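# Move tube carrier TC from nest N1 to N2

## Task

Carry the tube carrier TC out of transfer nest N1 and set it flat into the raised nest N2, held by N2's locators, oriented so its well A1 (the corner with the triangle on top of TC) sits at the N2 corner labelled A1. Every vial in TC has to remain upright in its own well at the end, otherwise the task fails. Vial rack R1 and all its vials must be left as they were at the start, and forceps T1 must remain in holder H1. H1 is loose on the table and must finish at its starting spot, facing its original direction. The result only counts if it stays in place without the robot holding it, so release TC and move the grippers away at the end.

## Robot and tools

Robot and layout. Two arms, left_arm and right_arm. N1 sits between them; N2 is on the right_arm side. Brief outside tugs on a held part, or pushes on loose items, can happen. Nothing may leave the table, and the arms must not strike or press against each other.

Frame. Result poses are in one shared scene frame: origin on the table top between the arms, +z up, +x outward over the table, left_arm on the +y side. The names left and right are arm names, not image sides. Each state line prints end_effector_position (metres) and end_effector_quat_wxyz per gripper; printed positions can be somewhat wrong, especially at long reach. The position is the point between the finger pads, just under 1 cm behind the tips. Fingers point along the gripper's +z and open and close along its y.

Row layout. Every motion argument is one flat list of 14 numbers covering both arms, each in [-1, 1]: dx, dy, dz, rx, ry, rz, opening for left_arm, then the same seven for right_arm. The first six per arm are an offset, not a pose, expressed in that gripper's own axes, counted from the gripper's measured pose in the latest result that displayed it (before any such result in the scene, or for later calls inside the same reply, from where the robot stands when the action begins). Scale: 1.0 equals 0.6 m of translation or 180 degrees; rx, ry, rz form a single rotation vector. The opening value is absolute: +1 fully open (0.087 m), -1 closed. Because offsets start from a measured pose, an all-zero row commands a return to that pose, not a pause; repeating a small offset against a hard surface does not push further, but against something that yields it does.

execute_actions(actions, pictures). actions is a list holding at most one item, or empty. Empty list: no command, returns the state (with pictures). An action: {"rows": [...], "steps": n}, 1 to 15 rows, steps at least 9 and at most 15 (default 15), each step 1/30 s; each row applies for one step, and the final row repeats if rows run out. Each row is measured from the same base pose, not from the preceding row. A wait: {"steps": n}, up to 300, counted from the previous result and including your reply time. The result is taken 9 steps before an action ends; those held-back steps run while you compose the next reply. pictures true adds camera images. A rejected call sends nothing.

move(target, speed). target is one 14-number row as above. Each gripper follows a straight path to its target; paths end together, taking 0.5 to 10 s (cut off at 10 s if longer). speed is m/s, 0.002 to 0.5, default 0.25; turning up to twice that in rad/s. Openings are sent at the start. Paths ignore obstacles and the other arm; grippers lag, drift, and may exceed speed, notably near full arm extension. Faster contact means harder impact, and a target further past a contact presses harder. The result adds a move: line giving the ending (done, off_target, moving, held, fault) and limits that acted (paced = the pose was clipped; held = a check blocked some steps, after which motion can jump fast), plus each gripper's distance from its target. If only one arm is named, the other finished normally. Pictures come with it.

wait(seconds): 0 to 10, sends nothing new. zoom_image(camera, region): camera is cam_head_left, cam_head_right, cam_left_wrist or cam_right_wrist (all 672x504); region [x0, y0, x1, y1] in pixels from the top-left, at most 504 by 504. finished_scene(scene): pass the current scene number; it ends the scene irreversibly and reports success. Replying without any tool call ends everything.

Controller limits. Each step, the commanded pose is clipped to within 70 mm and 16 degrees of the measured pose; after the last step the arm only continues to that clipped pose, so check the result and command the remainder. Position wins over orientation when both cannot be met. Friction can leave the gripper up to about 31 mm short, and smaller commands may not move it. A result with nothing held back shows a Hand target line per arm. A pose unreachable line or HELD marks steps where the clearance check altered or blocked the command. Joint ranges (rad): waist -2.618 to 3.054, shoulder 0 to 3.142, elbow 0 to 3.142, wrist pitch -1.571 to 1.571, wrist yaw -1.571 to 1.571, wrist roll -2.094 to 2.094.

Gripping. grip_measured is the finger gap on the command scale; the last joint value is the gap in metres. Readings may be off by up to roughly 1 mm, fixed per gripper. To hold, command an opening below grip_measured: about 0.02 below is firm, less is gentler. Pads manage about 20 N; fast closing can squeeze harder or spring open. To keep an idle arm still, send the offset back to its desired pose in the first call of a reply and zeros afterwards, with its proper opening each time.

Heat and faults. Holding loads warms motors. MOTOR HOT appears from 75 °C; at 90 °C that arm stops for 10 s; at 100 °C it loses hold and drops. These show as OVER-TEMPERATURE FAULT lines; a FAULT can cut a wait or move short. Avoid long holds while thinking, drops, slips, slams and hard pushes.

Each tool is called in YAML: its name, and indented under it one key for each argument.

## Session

execute_actions:
  actions: []

zoom_image:
  camera: "cam_head_left"
  region: [330,160,560,290]

Scene clock: 0.00 s of 12600.00 s.
left_arm: end_effector_position=(+0.4309, +0.3260, +0.3713) grip_measured=+0.992 end_effector_quat_wxyz=(-0.334, +0.626, -0.560, +0.428) | right_arm: end_effector_position=(+0.3955, +0.0554, +0.2464) grip_measured=+0.983 end_effector_quat_wxyz=(+0.598, +0.121, +0.781, +0.137)
Joint positions: left_arm=[ 0.081  1.551  1.675 -0.553  0.136 -1.687  0.087] | right_arm=[ 0.926  1.898  1.614 -0.061  0.748  0.62   0.087]
Joint velocities: left_arm=[-0.002  0.002 -0.032 -0.022 -0.022  0.022  0.   ] | right_arm=[-0.002 -0.007 -0.017 -0.051 -0.037  0.022  0.   ]
Hand target (left_arm): +0.431, +0.326, +0.371; -0.334, +0.626, -0.560, +0.428
Hand target (right_arm): +0.395, +0.055, +0.246; +0.598, +0.121, +0.781, +0.137

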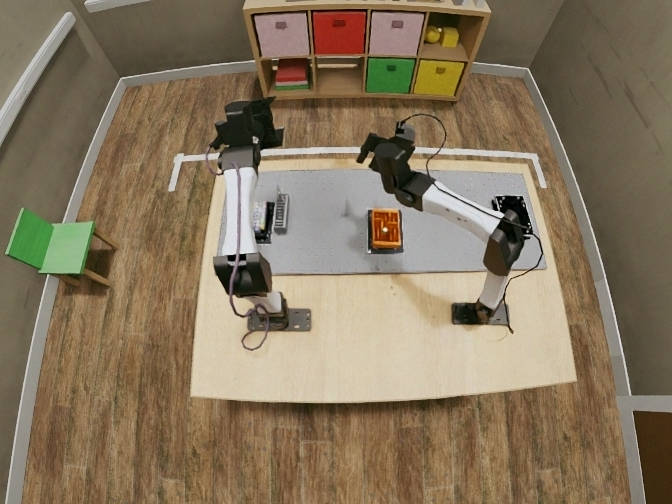

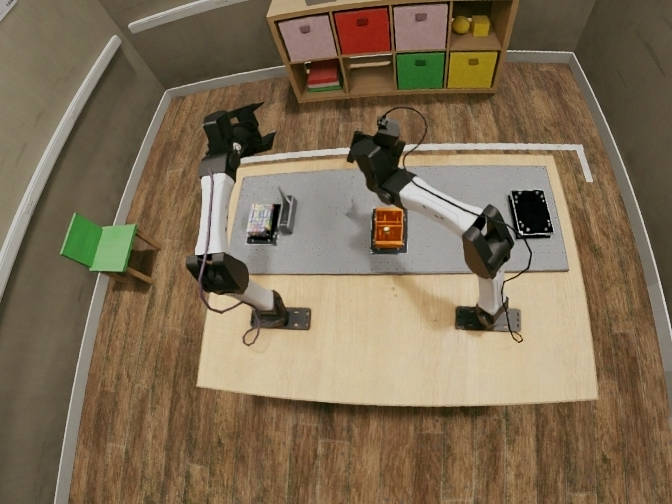

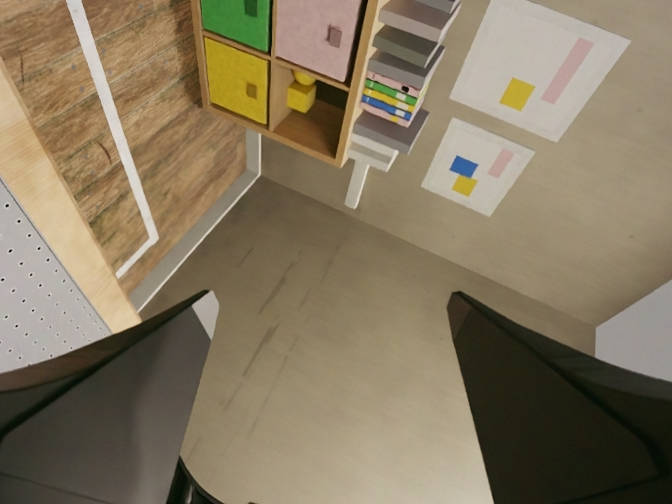

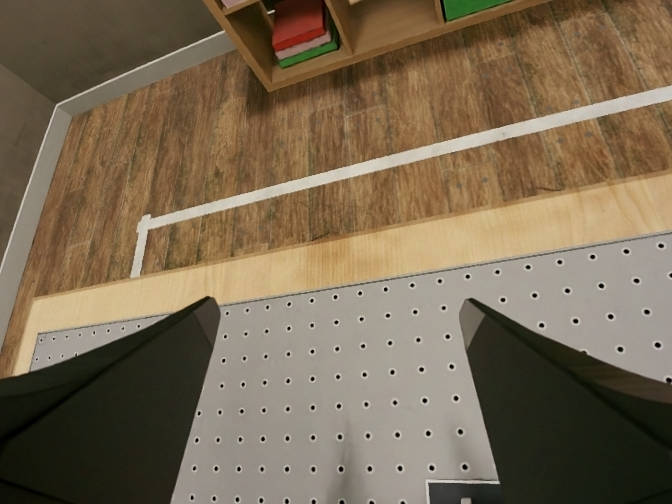

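Region (330, 160, 560, 290) of cam_head_left's 672x504 image, scaled by 2.191, with more detail than that image has; it fills the top 285 rows of this view, and the rest is white.

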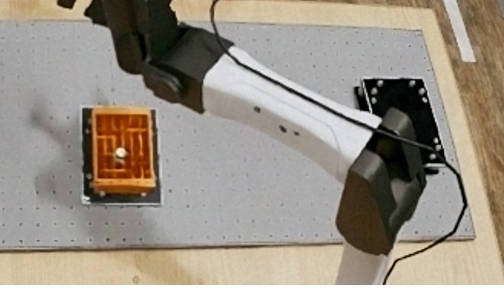

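move:
  target: [0,0,0,0,0,0,1,0.268,-0.155,-0.215,0.080,0.330,-0.092,1]

zoom_image:
  camera: "cam_head_right"
  region: [495,180,575,250]

Scene clock: 3.20 s of 12600.00 s.
left_arm: end_effector_position=(+0.4309, +0.3260, +0.3713) grip_measured=+0.992 end_effector_quat_wxyz=(-0.334, +0.626, -0.560, +0.428) | right_arm: end_effector_position=(+0.2280, +0.0144, +0.0994) grip_measured=+0.983 end_effector_quat_wxyz=(+0.135, -0.000, +0.991, +0.002)
Joint positions: left_arm=[ 0.081  1.551  1.675 -0.553  0.136 -1.687  0.087] | right_arm=[ 0.93   2.04   1.813 -1.16   0.201  0.837  0.087]
Joint velocities: left_arm=[-0.002 -0.012  0.002 -0.022 -0.037  0.081  0.   ] | right_arm=[-0.002  0.012 -0.007  0.037 -0.051  0.037 -0.   ]
Hand target (left_arm): +0.431, +0.326, +0.371; -0.334, +0.626, -0.560, +0.428
Hand target (right_arm): +0.228, +0.018, +0.100; +0.130, -0.004, +0.992, +0.004
Off the commanded pose (left_arm): 0.000 m, 0 deg.
Off the commanded pose (right_arm): 0.002 m, 1 deg.
Kept back: nothing.
move: done

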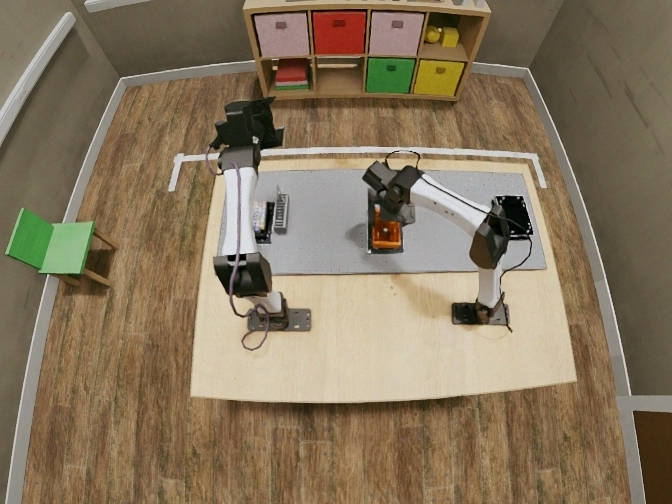

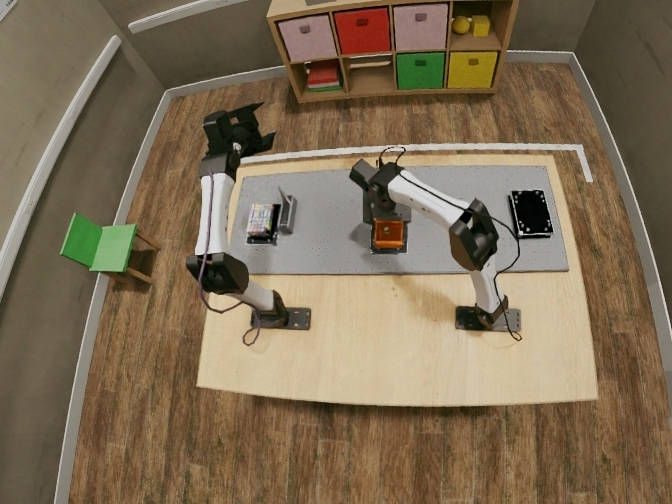

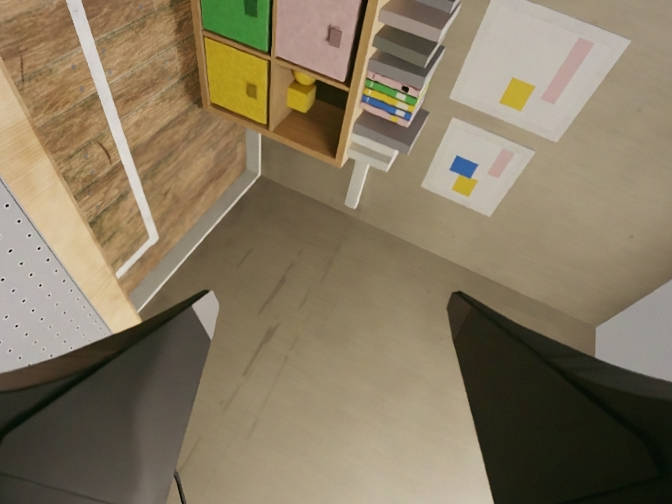

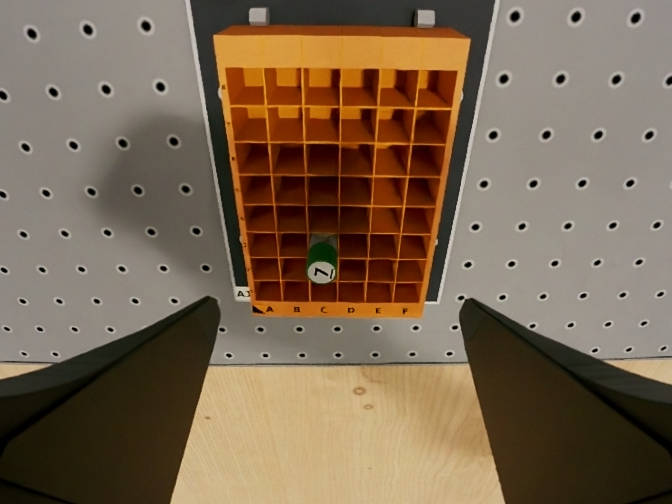

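Region (495, 180, 575, 250) of cam_head_right's 672x504 image, scaled by 6.300, with more detail than that image has; it fills the top 441 rows of this view, and the rest is white.

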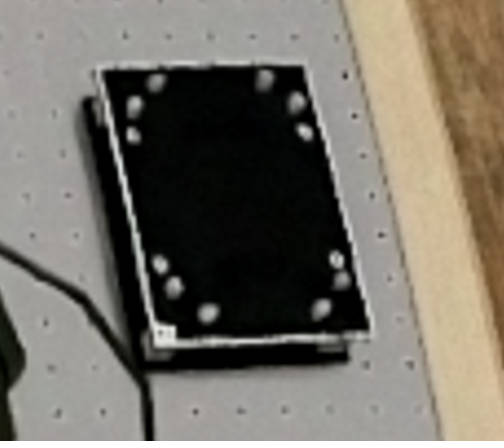

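Same corner. Yaw ~1.5° clockwise.

move:
  target: [0,0,0,0,0,0,1,0.025,-0.003,0.088,0.004,0.004,0.009,1]
  speed: 0.08

Scene clock: 4.40 s of 12600.00 s.
left_arm: end_effector_position=(+0.4309, +0.3260, +0.3713) grip_measured=+0.992 end_effector_quat_wxyz=(-0.334, +0.626, -0.560, +0.428) | right_arm: end_effector_position=(+0.2246, +0.0117, +0.0587) grip_measured=+0.983 end_effector_quat_wxyz=(+0.132, +0.009, +0.991, +0.000)
Joint positions: left_arm=[ 0.081  1.551  1.675 -0.553  0.136 -1.687  0.087] | right_arm=[ 0.93   2.041  1.654 -1.01   0.2    0.856  0.087]
Joint velocities: left_arm=[-0.017  0.002 -0.012 -0.037 -0.051  0.007 -0.002] | right_arm=[ 0.007  0.002 -0.022 -0.007  0.007  0.007 -0.001]
Hand target (left_arm): +0.431, +0.326, +0.371; -0.334, +0.626, -0.560, +0.428
Hand target (right_arm): +0.227, +0.012, +0.045; +0.129, +0.015, +0.992, -0.002
Off the commanded pose (left_arm): 0.000 m, 0 deg.
Off the commanded pose (right_arm): 0.015 m, 1 deg.
Kept back: nothing.
move: off_target (right_arm)

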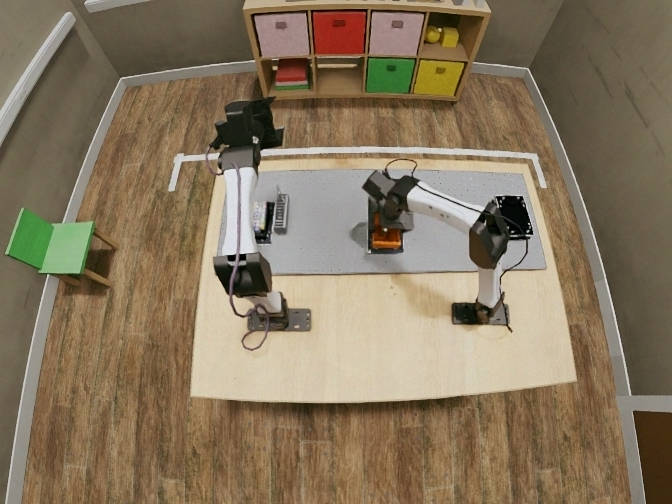

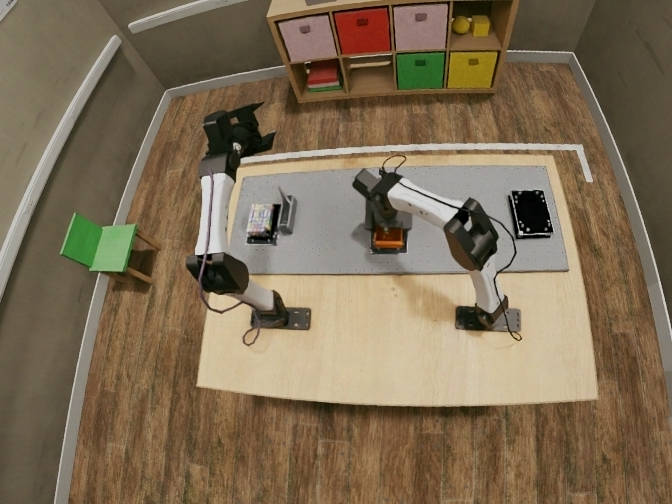

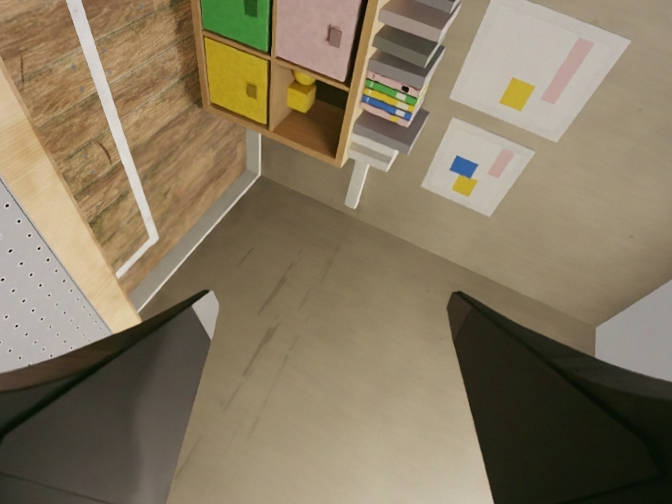

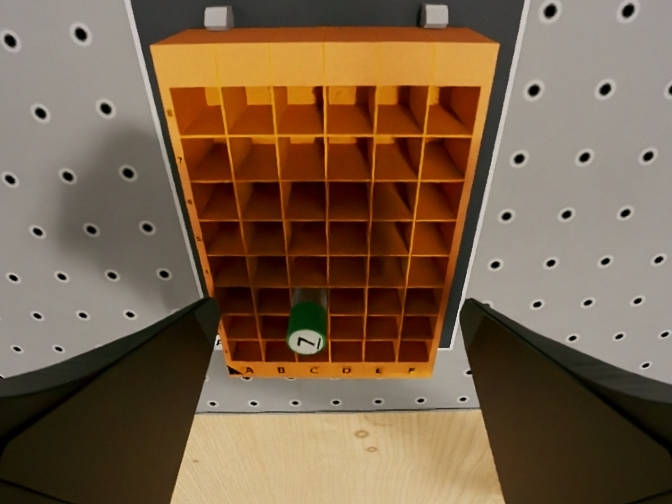

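move:
  target: [0,0,0,0,0,0,1,0.003,0.005,0.03,0,0,0.003,1]
  speed: 0.04

Scene clock: 5.33 s of 12600.00 s.
left_arm: end_effector_position=(+0.4309, +0.3260, +0.3713) grip_measured=+0.992 end_effector_quat_wxyz=(-0.334, +0.626, -0.560, +0.428) | right_arm: end_effector_position=(+0.2247, +0.0121, +0.0579) grip_measured=+0.983 end_effector_quat_wxyz=(+0.132, +0.009, +0.991, +0.001)
Joint positions: left_arm=[ 0.081  1.551  1.675 -0.553  0.136 -1.687  0.087] | right_arm=[ 0.93   2.041  1.651 -1.004  0.198  0.856  0.087]
Joint velocities: left_arm=[-0.007 -0.012 -0.002 -0.007 -0.022  0.007 -0.   ] | right_arm=[-0.012 -0.017 -0.002  0.007 -0.007  0.022  0.001]
Hand target (left_arm): +0.431, +0.326, +0.371; -0.334, +0.626, -0.560, +0.428
Hand target (right_arm): +0.227, +0.014, +0.041; +0.131, +0.014, +0.991, +0.000
Off the commanded pose (left_arm): 0.000 m, 0 deg.
Off the commanded pose (right_arm): 0.017 m, 1 deg.
Kept back: nothing.
move: off_target (right_arm)

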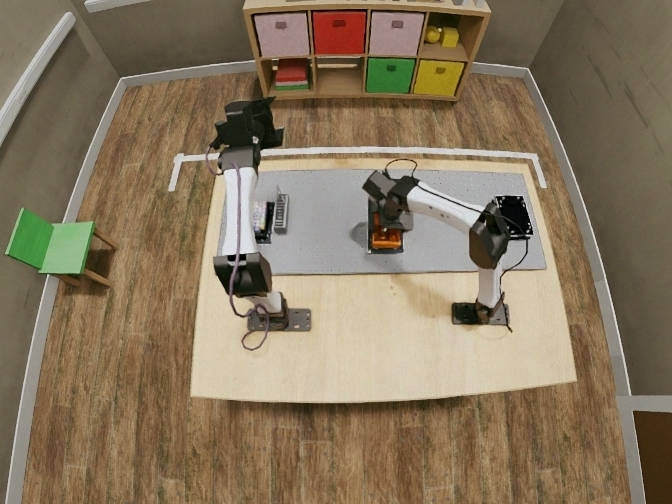

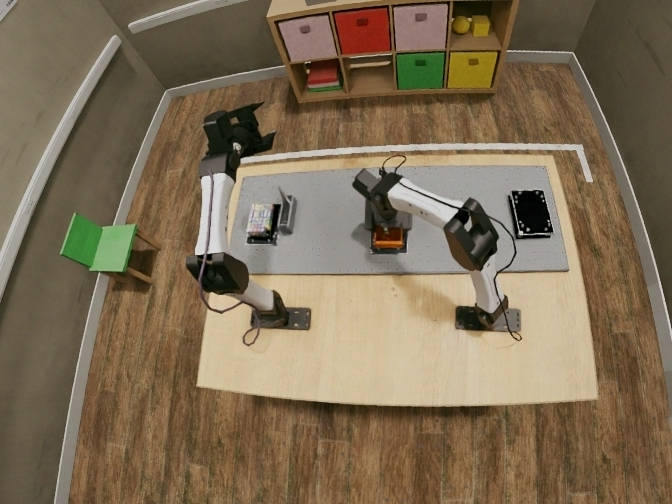

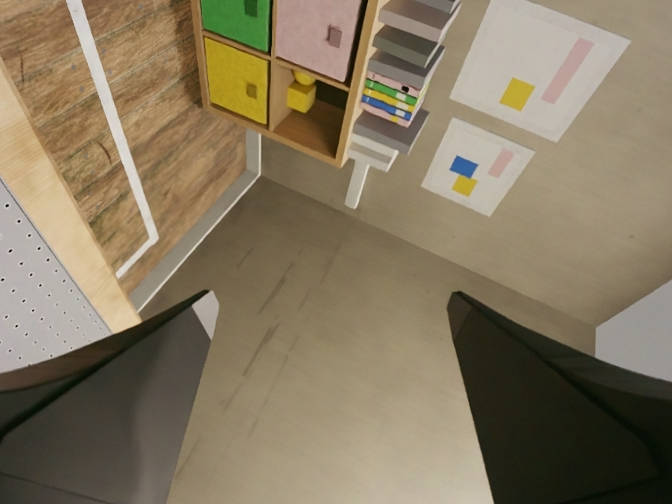

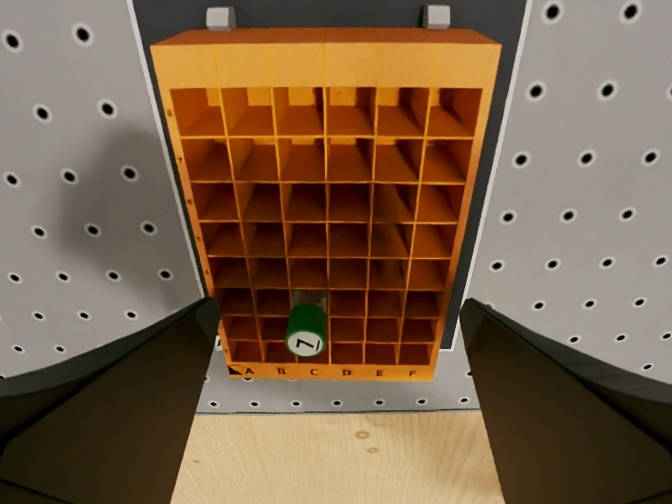

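move:
  target: [0,0,0,0,0,0,1,-0.008,0.008,-0.012,-0.012,-0.01,0.003,1]
  speed: 0.04

Scene clock: 6.53 s of 12600.00 s.
left_arm: end_effector_position=(+0.4309, +0.3260, +0.3713) grip_measured=+0.992 end_effector_quat_wxyz=(-0.334, +0.626, -0.560, +0.428) | right_arm: end_effector_position=(+0.2283, +0.0162, +0.0623) grip_measured=+0.983 end_effector_quat_wxyz=(+0.141, +0.010, +0.990, +0.012)
Joint positions: left_arm=[ 0.081  1.551  1.675 -0.553  0.136 -1.687  0.087] | right_arm=[ 0.93   2.031  1.651 -0.985  0.198  0.856  0.087]
Joint velocities: left_arm=[ 0.002 -0.007  0.002  0.007 -0.007  0.066 -0.001] | right_arm=[-0.022 -0.007 -0.002 -0.007 -0.022 -0.051  0.001]
Hand target (left_arm): +0.431, +0.326, +0.371; -0.334, +0.626, -0.560, +0.428
Hand target (right_arm): +0.228, +0.017, +0.066; +0.147, +0.011, +0.989, +0.020
Off the commanded pose (left_arm): 0.000 m, 0 deg.
Off the commanded pose (right_arm): 0.004 m, 1 deg.
Kept back: nothing.
move: done

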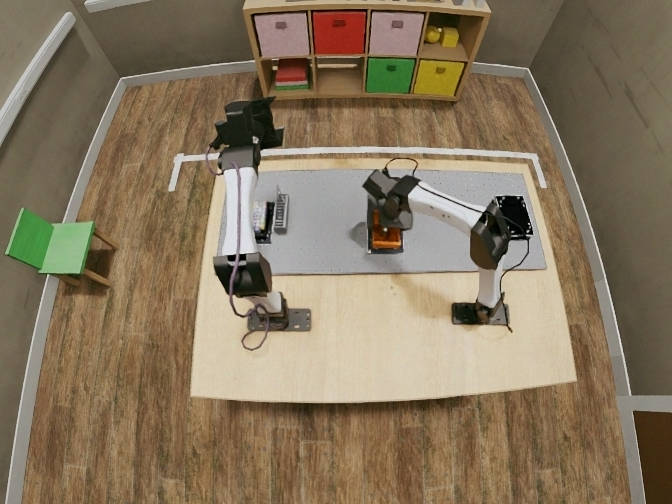

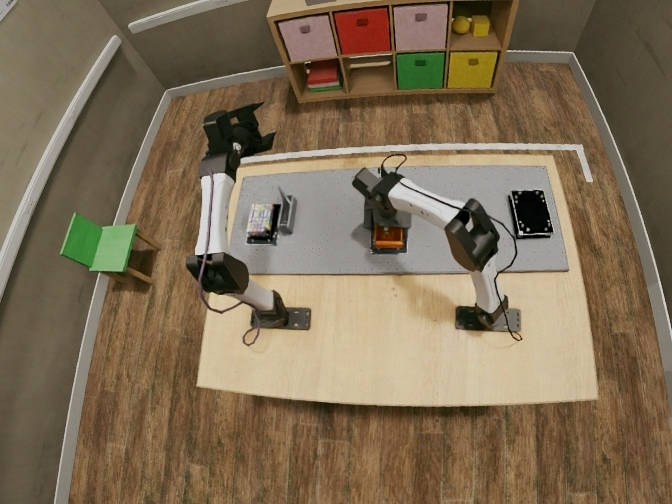

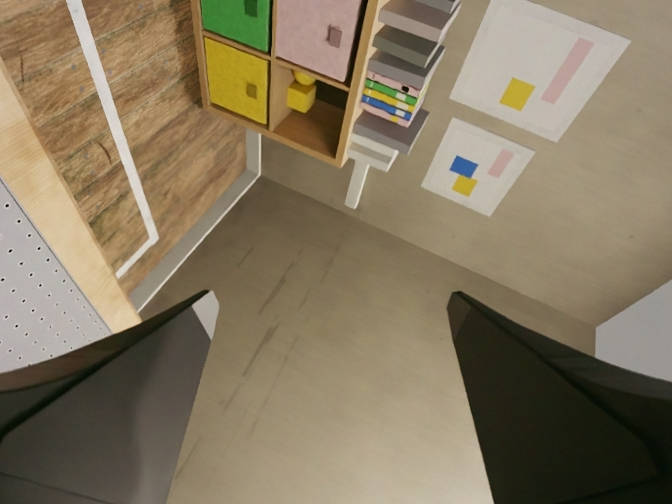

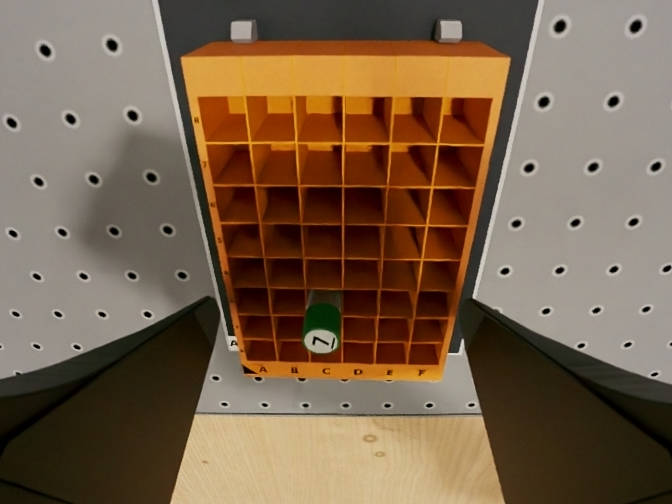

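move:
  target: [0,0,0,0,0,0,1,0.024,-0.007,0.068,0.01,0.007,0.006,1]
  speed: 0.04

Scene clock: 8.17 s of 12600.00 s.
left_arm: end_effector_position=(+0.4309, +0.3260, +0.3713) grip_measured=+0.992 end_effector_quat_wxyz=(-0.334, +0.626, -0.560, +0.428) | right_arm: end_effector_position=(+0.2277, +0.0149, +0.0309) grip_measured=+0.983 end_effector_quat_wxyz=(+0.137, +0.020, +0.990, +0.005)
Joint positions: left_arm=[ 0.081  1.551  1.675 -0.553  0.136 -1.687  0.087] | right_arm=[ 0.93   2.066  1.577 -0.896  0.204  0.876  0.087]
Joint velocities: left_arm=[-0.012 -0.022 -0.012  0.037  0.022  0.007  0.   ] | right_arm=[-0.012 -0.007 -0.012  0.051 -0.081  0.022 -0.001]
Hand target (left_arm): +0.431, +0.326, +0.371; -0.334, +0.626, -0.560, +0.428
Hand target (right_arm): +0.225, +0.013, +0.019; +0.130, +0.021, +0.991, -0.002
Off the commanded pose (left_arm): 0.000 m, 0 deg.
Off the commanded pose (right_arm): 0.012 m, 1 deg.
Kept back: nothing.
move: off_target (right_arm)

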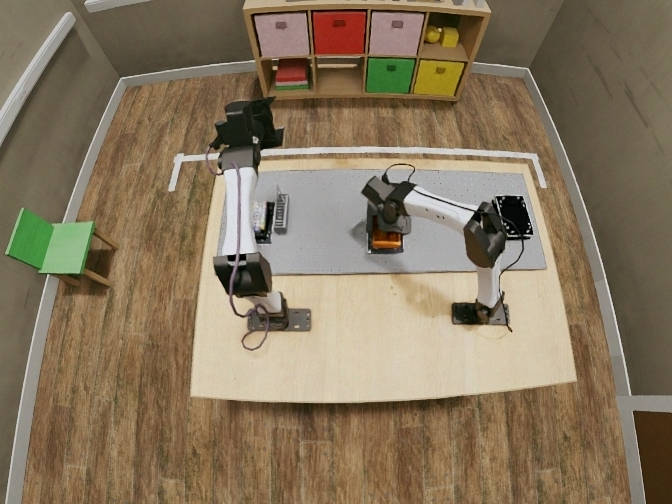

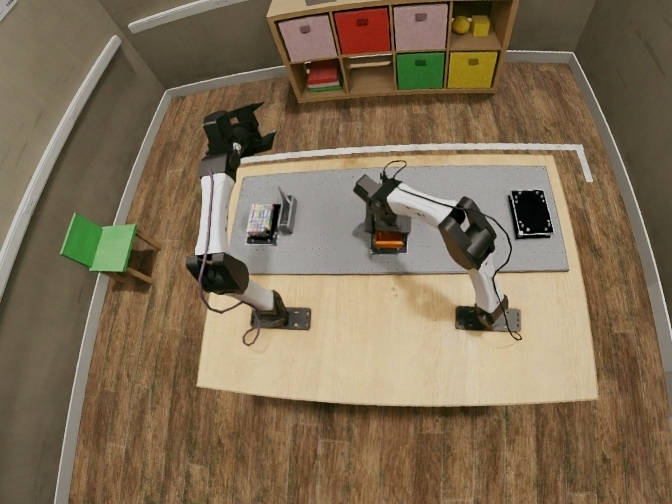

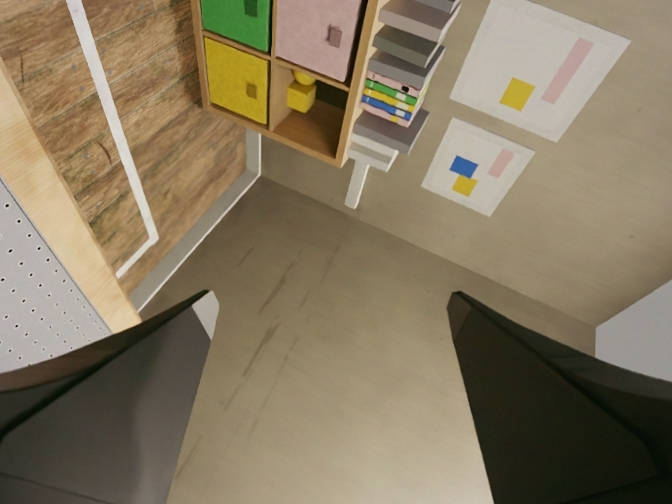

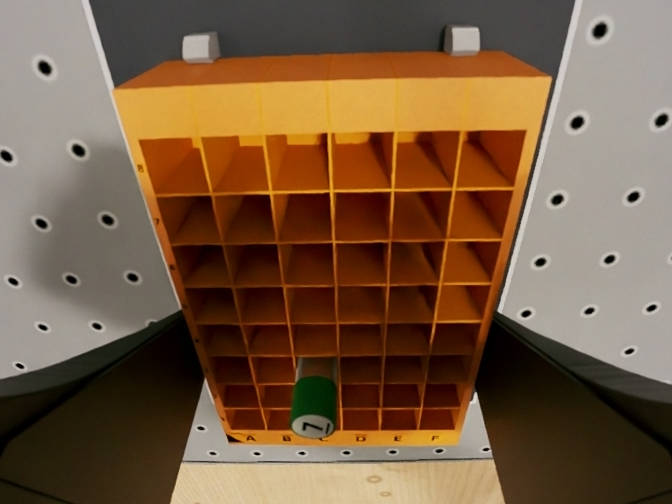

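move:
  target: [0,0,0,0,0,0,1,0,0,0,0,0,-0.005,0.88]

move:
  target: [0,0,0,0,0,0,1,-0.036,0.002,-0.125,0,0,0,0.88]
  speed: 0.06

Scene clock: 10.67 s of 12600.00 s.
left_arm: end_effector_position=(+0.4309, +0.3260, +0.3713) grip_measured=+0.992 end_effector_quat_wxyz=(-0.334, +0.626, -0.560, +0.428) | right_arm: end_effector_position=(+0.2281, +0.0152, +0.0309) grip_measured=+0.932 end_effector_quat_wxyz=(+0.138, +0.018, +0.990, +0.006)
Joint positions: left_arm=[ 0.081  1.551  1.675 -0.553  0.136 -1.687  0.087] | right_arm=[ 0.93   2.066  1.577 -0.893  0.204  0.873  0.085]
Joint velocities: left_arm=[ 0.017 -0.002  0.002  0.037  0.037  0.037 -0.   ] | right_arm=[-0.002 -0.002  0.012  0.022  0.037 -0.081  0.   ]
Hand target (left_arm): +0.431, +0.326, +0.371; -0.334, +0.626, -0.560, +0.428
Hand target (right_arm): +0.228, +0.015, +0.031; +0.137, +0.012, +0.990, +0.004
Off the commanded pose (left_arm): 0.000 m, 0 deg.
Off the commanded pose (right_arm): 0.000 m, 1 deg.
Kept back: nothing.
move: done

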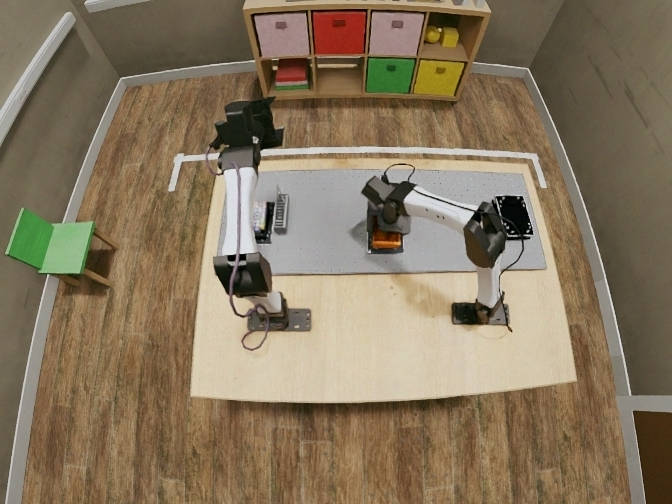

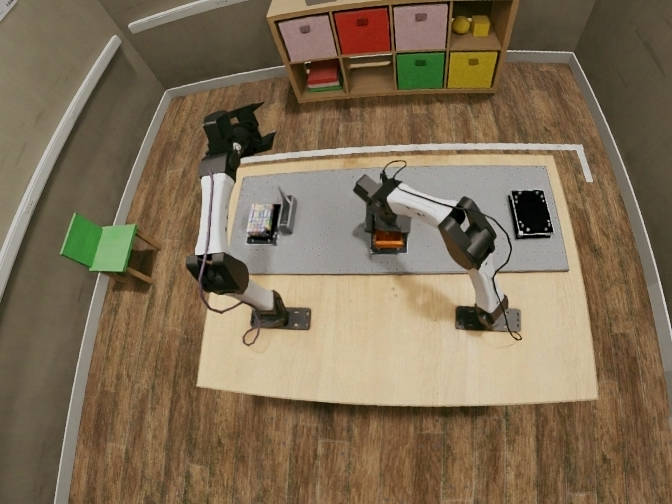

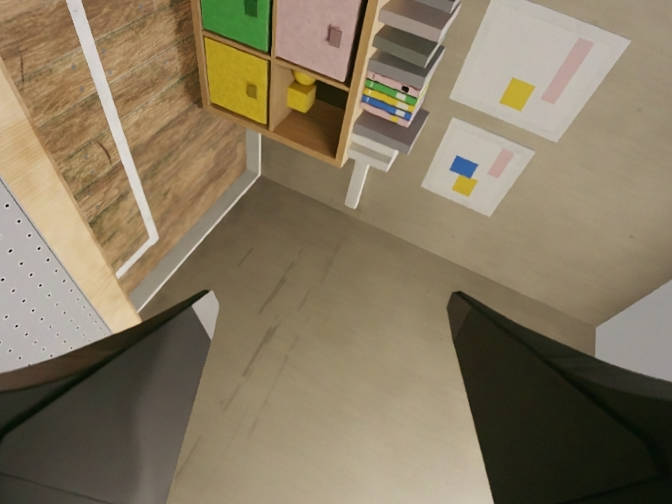

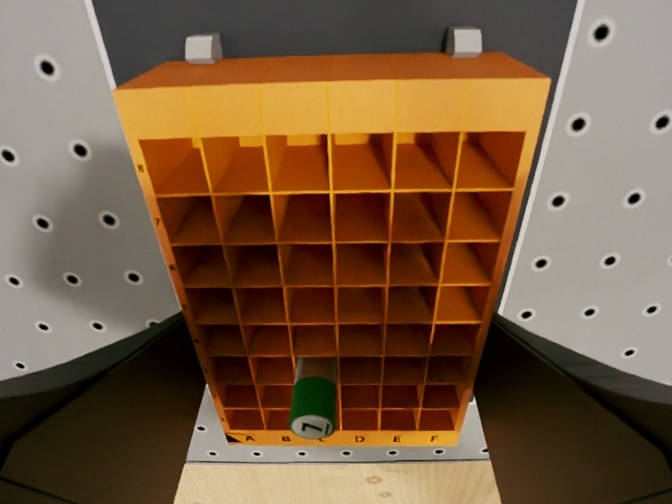

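Scene clock: 12.47 s of 12600.00 s.
left_arm: end_effector_position=(+0.4309, +0.3260, +0.3713) grip_measured=+0.992 end_effector_quat_wxyz=(-0.334, +0.626, -0.560, +0.428) | right_arm: end_effector_position=(+0.2267, +0.0137, +0.0912) grip_measured=+0.932 end_effector_quat_wxyz=(+0.125, +0.017, +0.992, -0.009)
Joint positions: left_arm=[ 0.081  1.551  1.675 -0.553  0.136 -1.687  0.087] | right_arm=[ 0.93   2.066  1.821 -1.177  0.203  0.874  0.085]
Joint velocities: left_arm=[-0.007 -0.012 -0.007  0.037 -0.037 -0.051 -0.   ] | right_arm=[-0.002  0.002  0.002  0.037 -0.007 -0.007 -0.   ]
Hand target (left_arm): +0.431, +0.326, +0.371; -0.334, +0.626, -0.560, +0.428
Hand target (right_arm): +0.229, +0.015, +0.109; +0.138, +0.018, +0.990, +0.006
Off the commanded pose (left_arm): 0.000 m, 0 deg.
Off the commanded pose (right_arm): 0.018 m, 2 deg.
Kept back: nothing.
move: off_target (right_arm)

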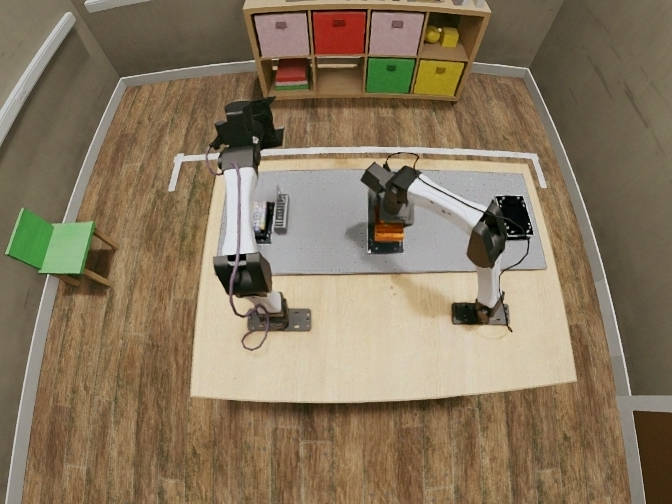

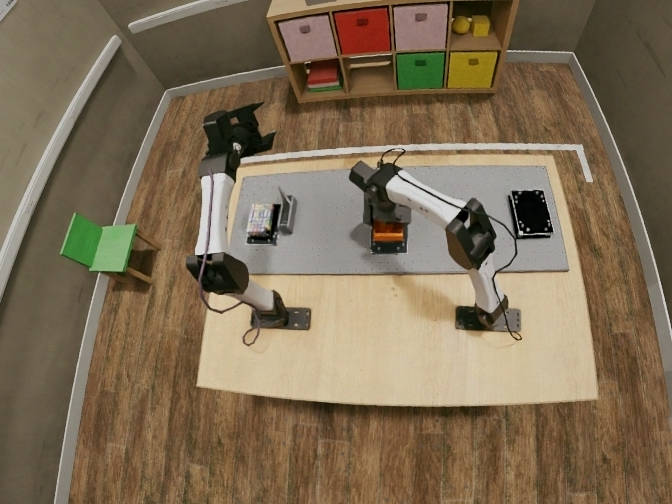

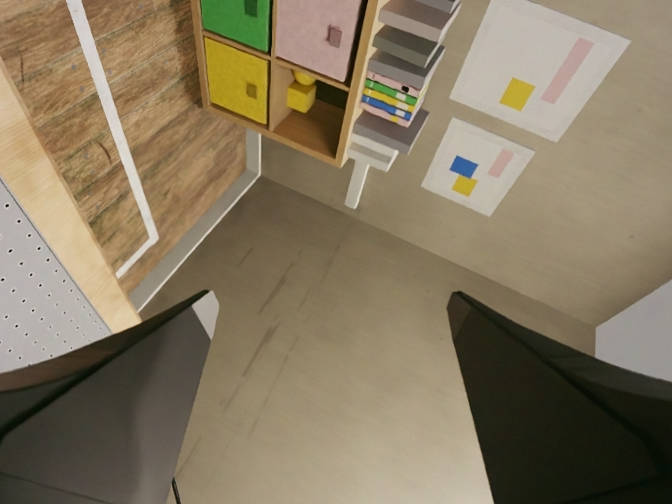

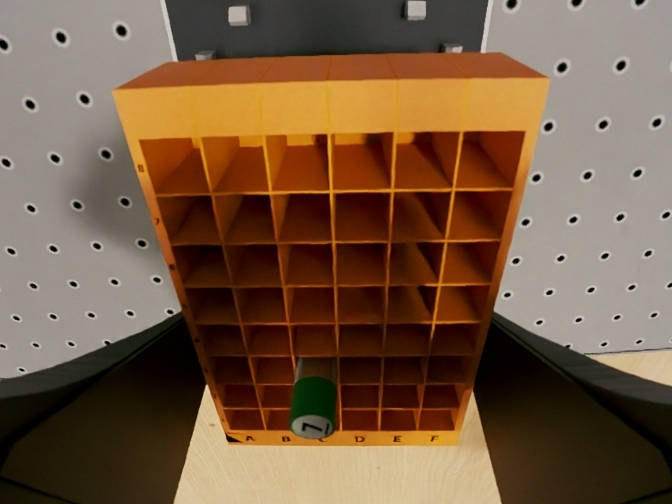

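move:
  target: [0,0,0,0,0,0,1,-0.121,-0.795,0.023,-0.012,-0.009,-0.01,0.88]
  speed: 0.17

Scene clock: 16.20 s of 12600.00 s.
left_arm: end_effector_position=(+0.4309, +0.3260, +0.3713) grip_measured=+0.992 end_effector_quat_wxyz=(-0.334, +0.626, -0.560, +0.428) | right_arm: end_effector_position=(+0.2755, -0.4674, +0.1009) grip_measured=+0.932 end_effector_quat_wxyz=(+0.136, +0.002, +0.991, -0.003)
Joint positions: left_arm=[ 0.081  1.551  1.675 -0.553  0.136 -1.687  0.087] | right_arm=[-0.433  1.834  1.532 -1.026 -0.125 -0.488  0.085]
Joint velocities: left_arm=[-0.007  0.012  0.002  0.037  0.022  0.022 -0.001] | right_arm=[-0.007 -0.007 -0.017  0.022 -0.022 -0.11  -0.   ]
Hand target (left_arm): +0.431, +0.326, +0.371; -0.334, +0.626, -0.560, +0.428
Hand target (right_arm): +0.280, -0.468, +0.103; +0.139, -0.002, +0.990, +0.002
Off the commanded pose (left_arm): 0.000 m, 0 deg.
Off the commanded pose (right_arm): 0.008 m, 1 deg.
Kept back: nothing.
move: done

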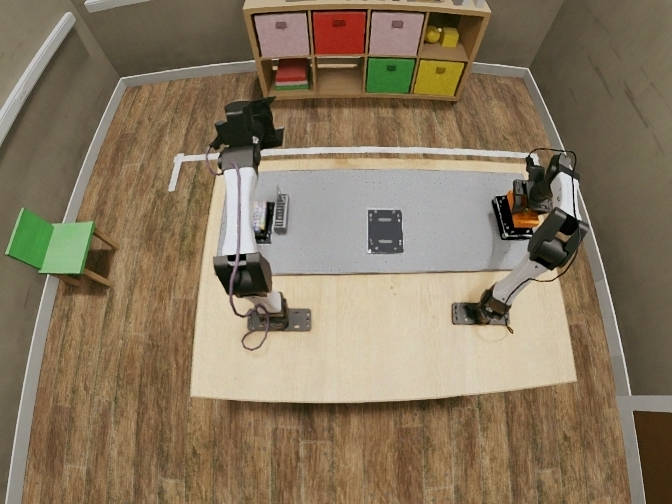

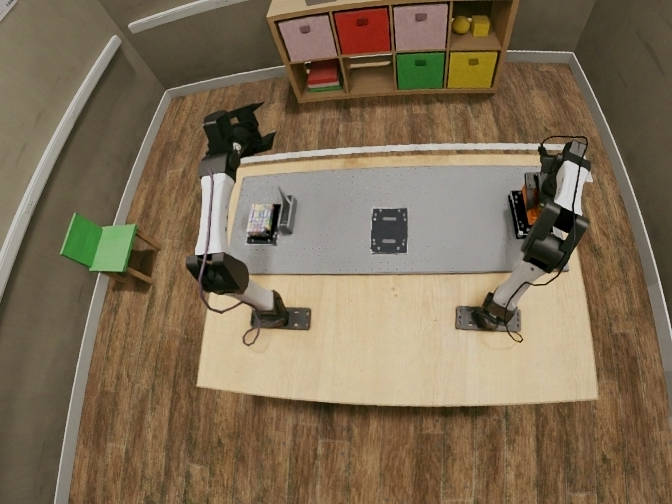

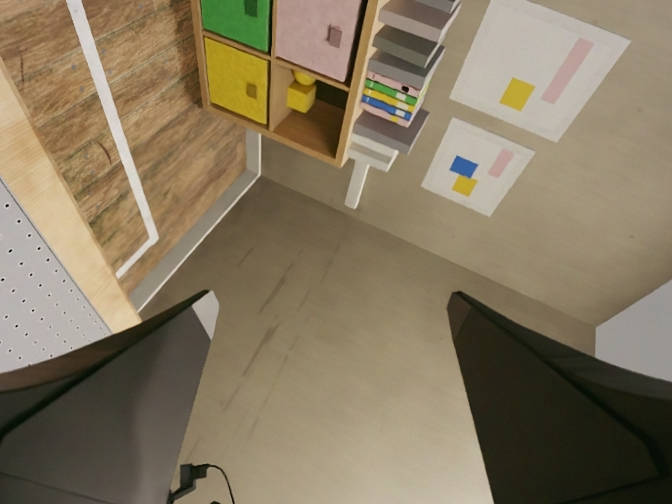

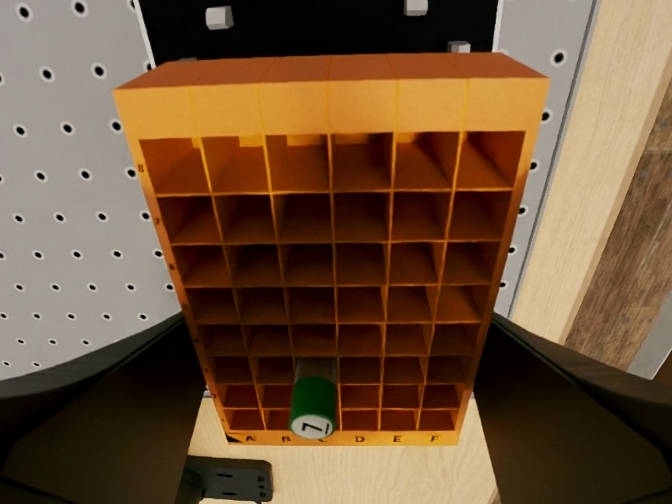

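move:
  target: [0,0,0,0,0,0,1,0.007,0.004,0.046,-0.008,0,-0.011,0.88]
  speed: 0.04

Scene clock: 19.30 s of 12600.00 s.
left_arm: end_effector_position=(+0.4309, +0.3260, +0.3713) grip_measured=+0.992 end_effector_quat_wxyz=(-0.334, +0.626, -0.560, +0.428) | right_arm: end_effector_position=(+0.2768, -0.4674, +0.0813) grip_measured=+0.932 end_effector_quat_wxyz=(+0.136, -0.012, +0.991, -0.000)
Joint positions: left_arm=[ 0.081  1.551  1.675 -0.553  0.136 -1.687  0.087] | right_arm=[-0.433  1.847  1.472 -0.956 -0.134 -0.515  0.085]
Joint velocities: left_arm=[ 0.012  0.012 -0.012  0.022  0.037  0.022  0.001] | right_arm=[-0.007  0.007  0.012 -0.022 -0.051 -0.007 -0.   ]
Hand target (left_arm): +0.431, +0.326, +0.371; -0.334, +0.626, -0.560, +0.428
Hand target (right_arm): +0.278, -0.465, +0.073; +0.135, -0.016, +0.991, +0.007
Off the commanded pose (left_arm): 0.000 m, 0 deg.
Off the commanded pose (right_arm): 0.009 m, 1 deg.
Kept back: nothing.
move: done

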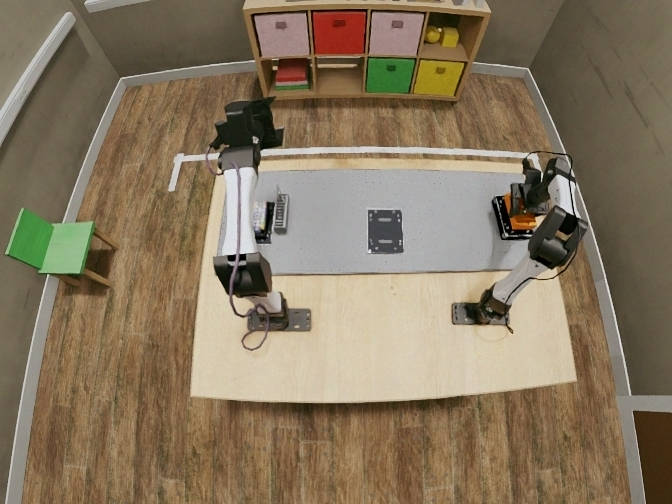

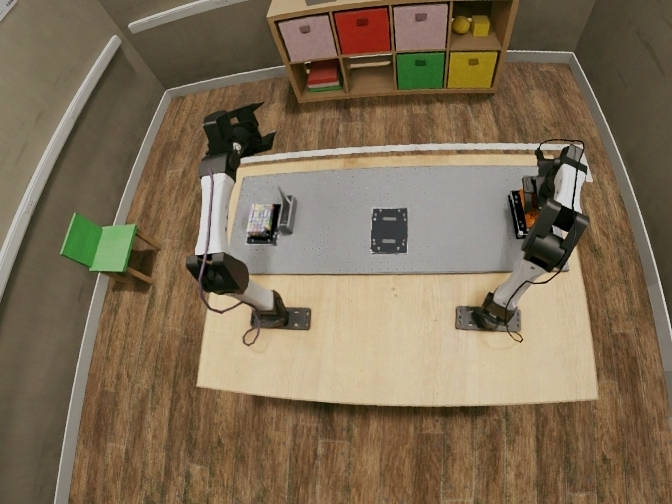

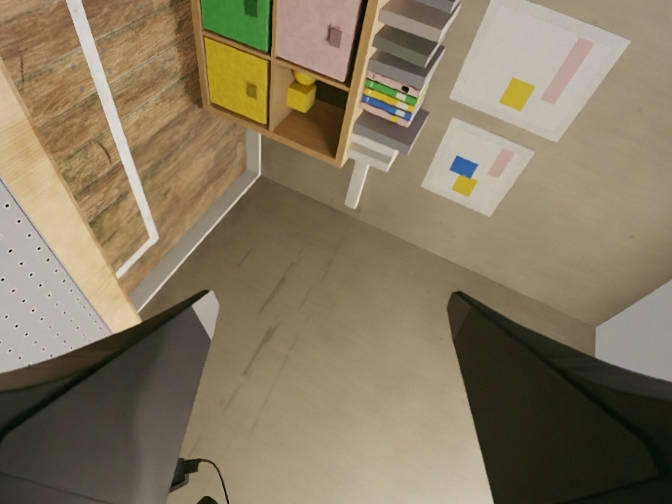

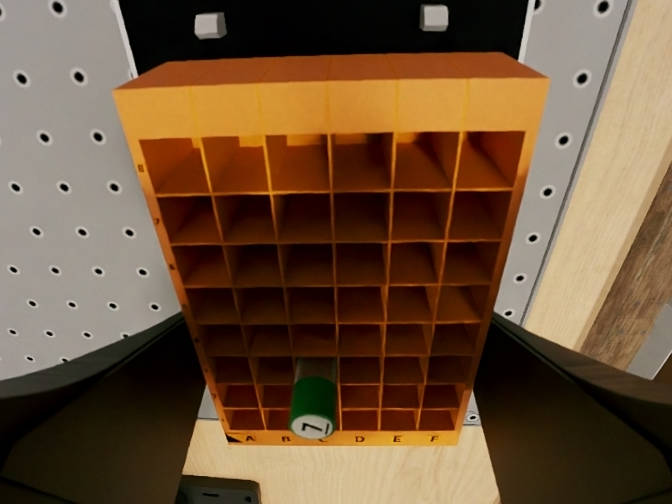

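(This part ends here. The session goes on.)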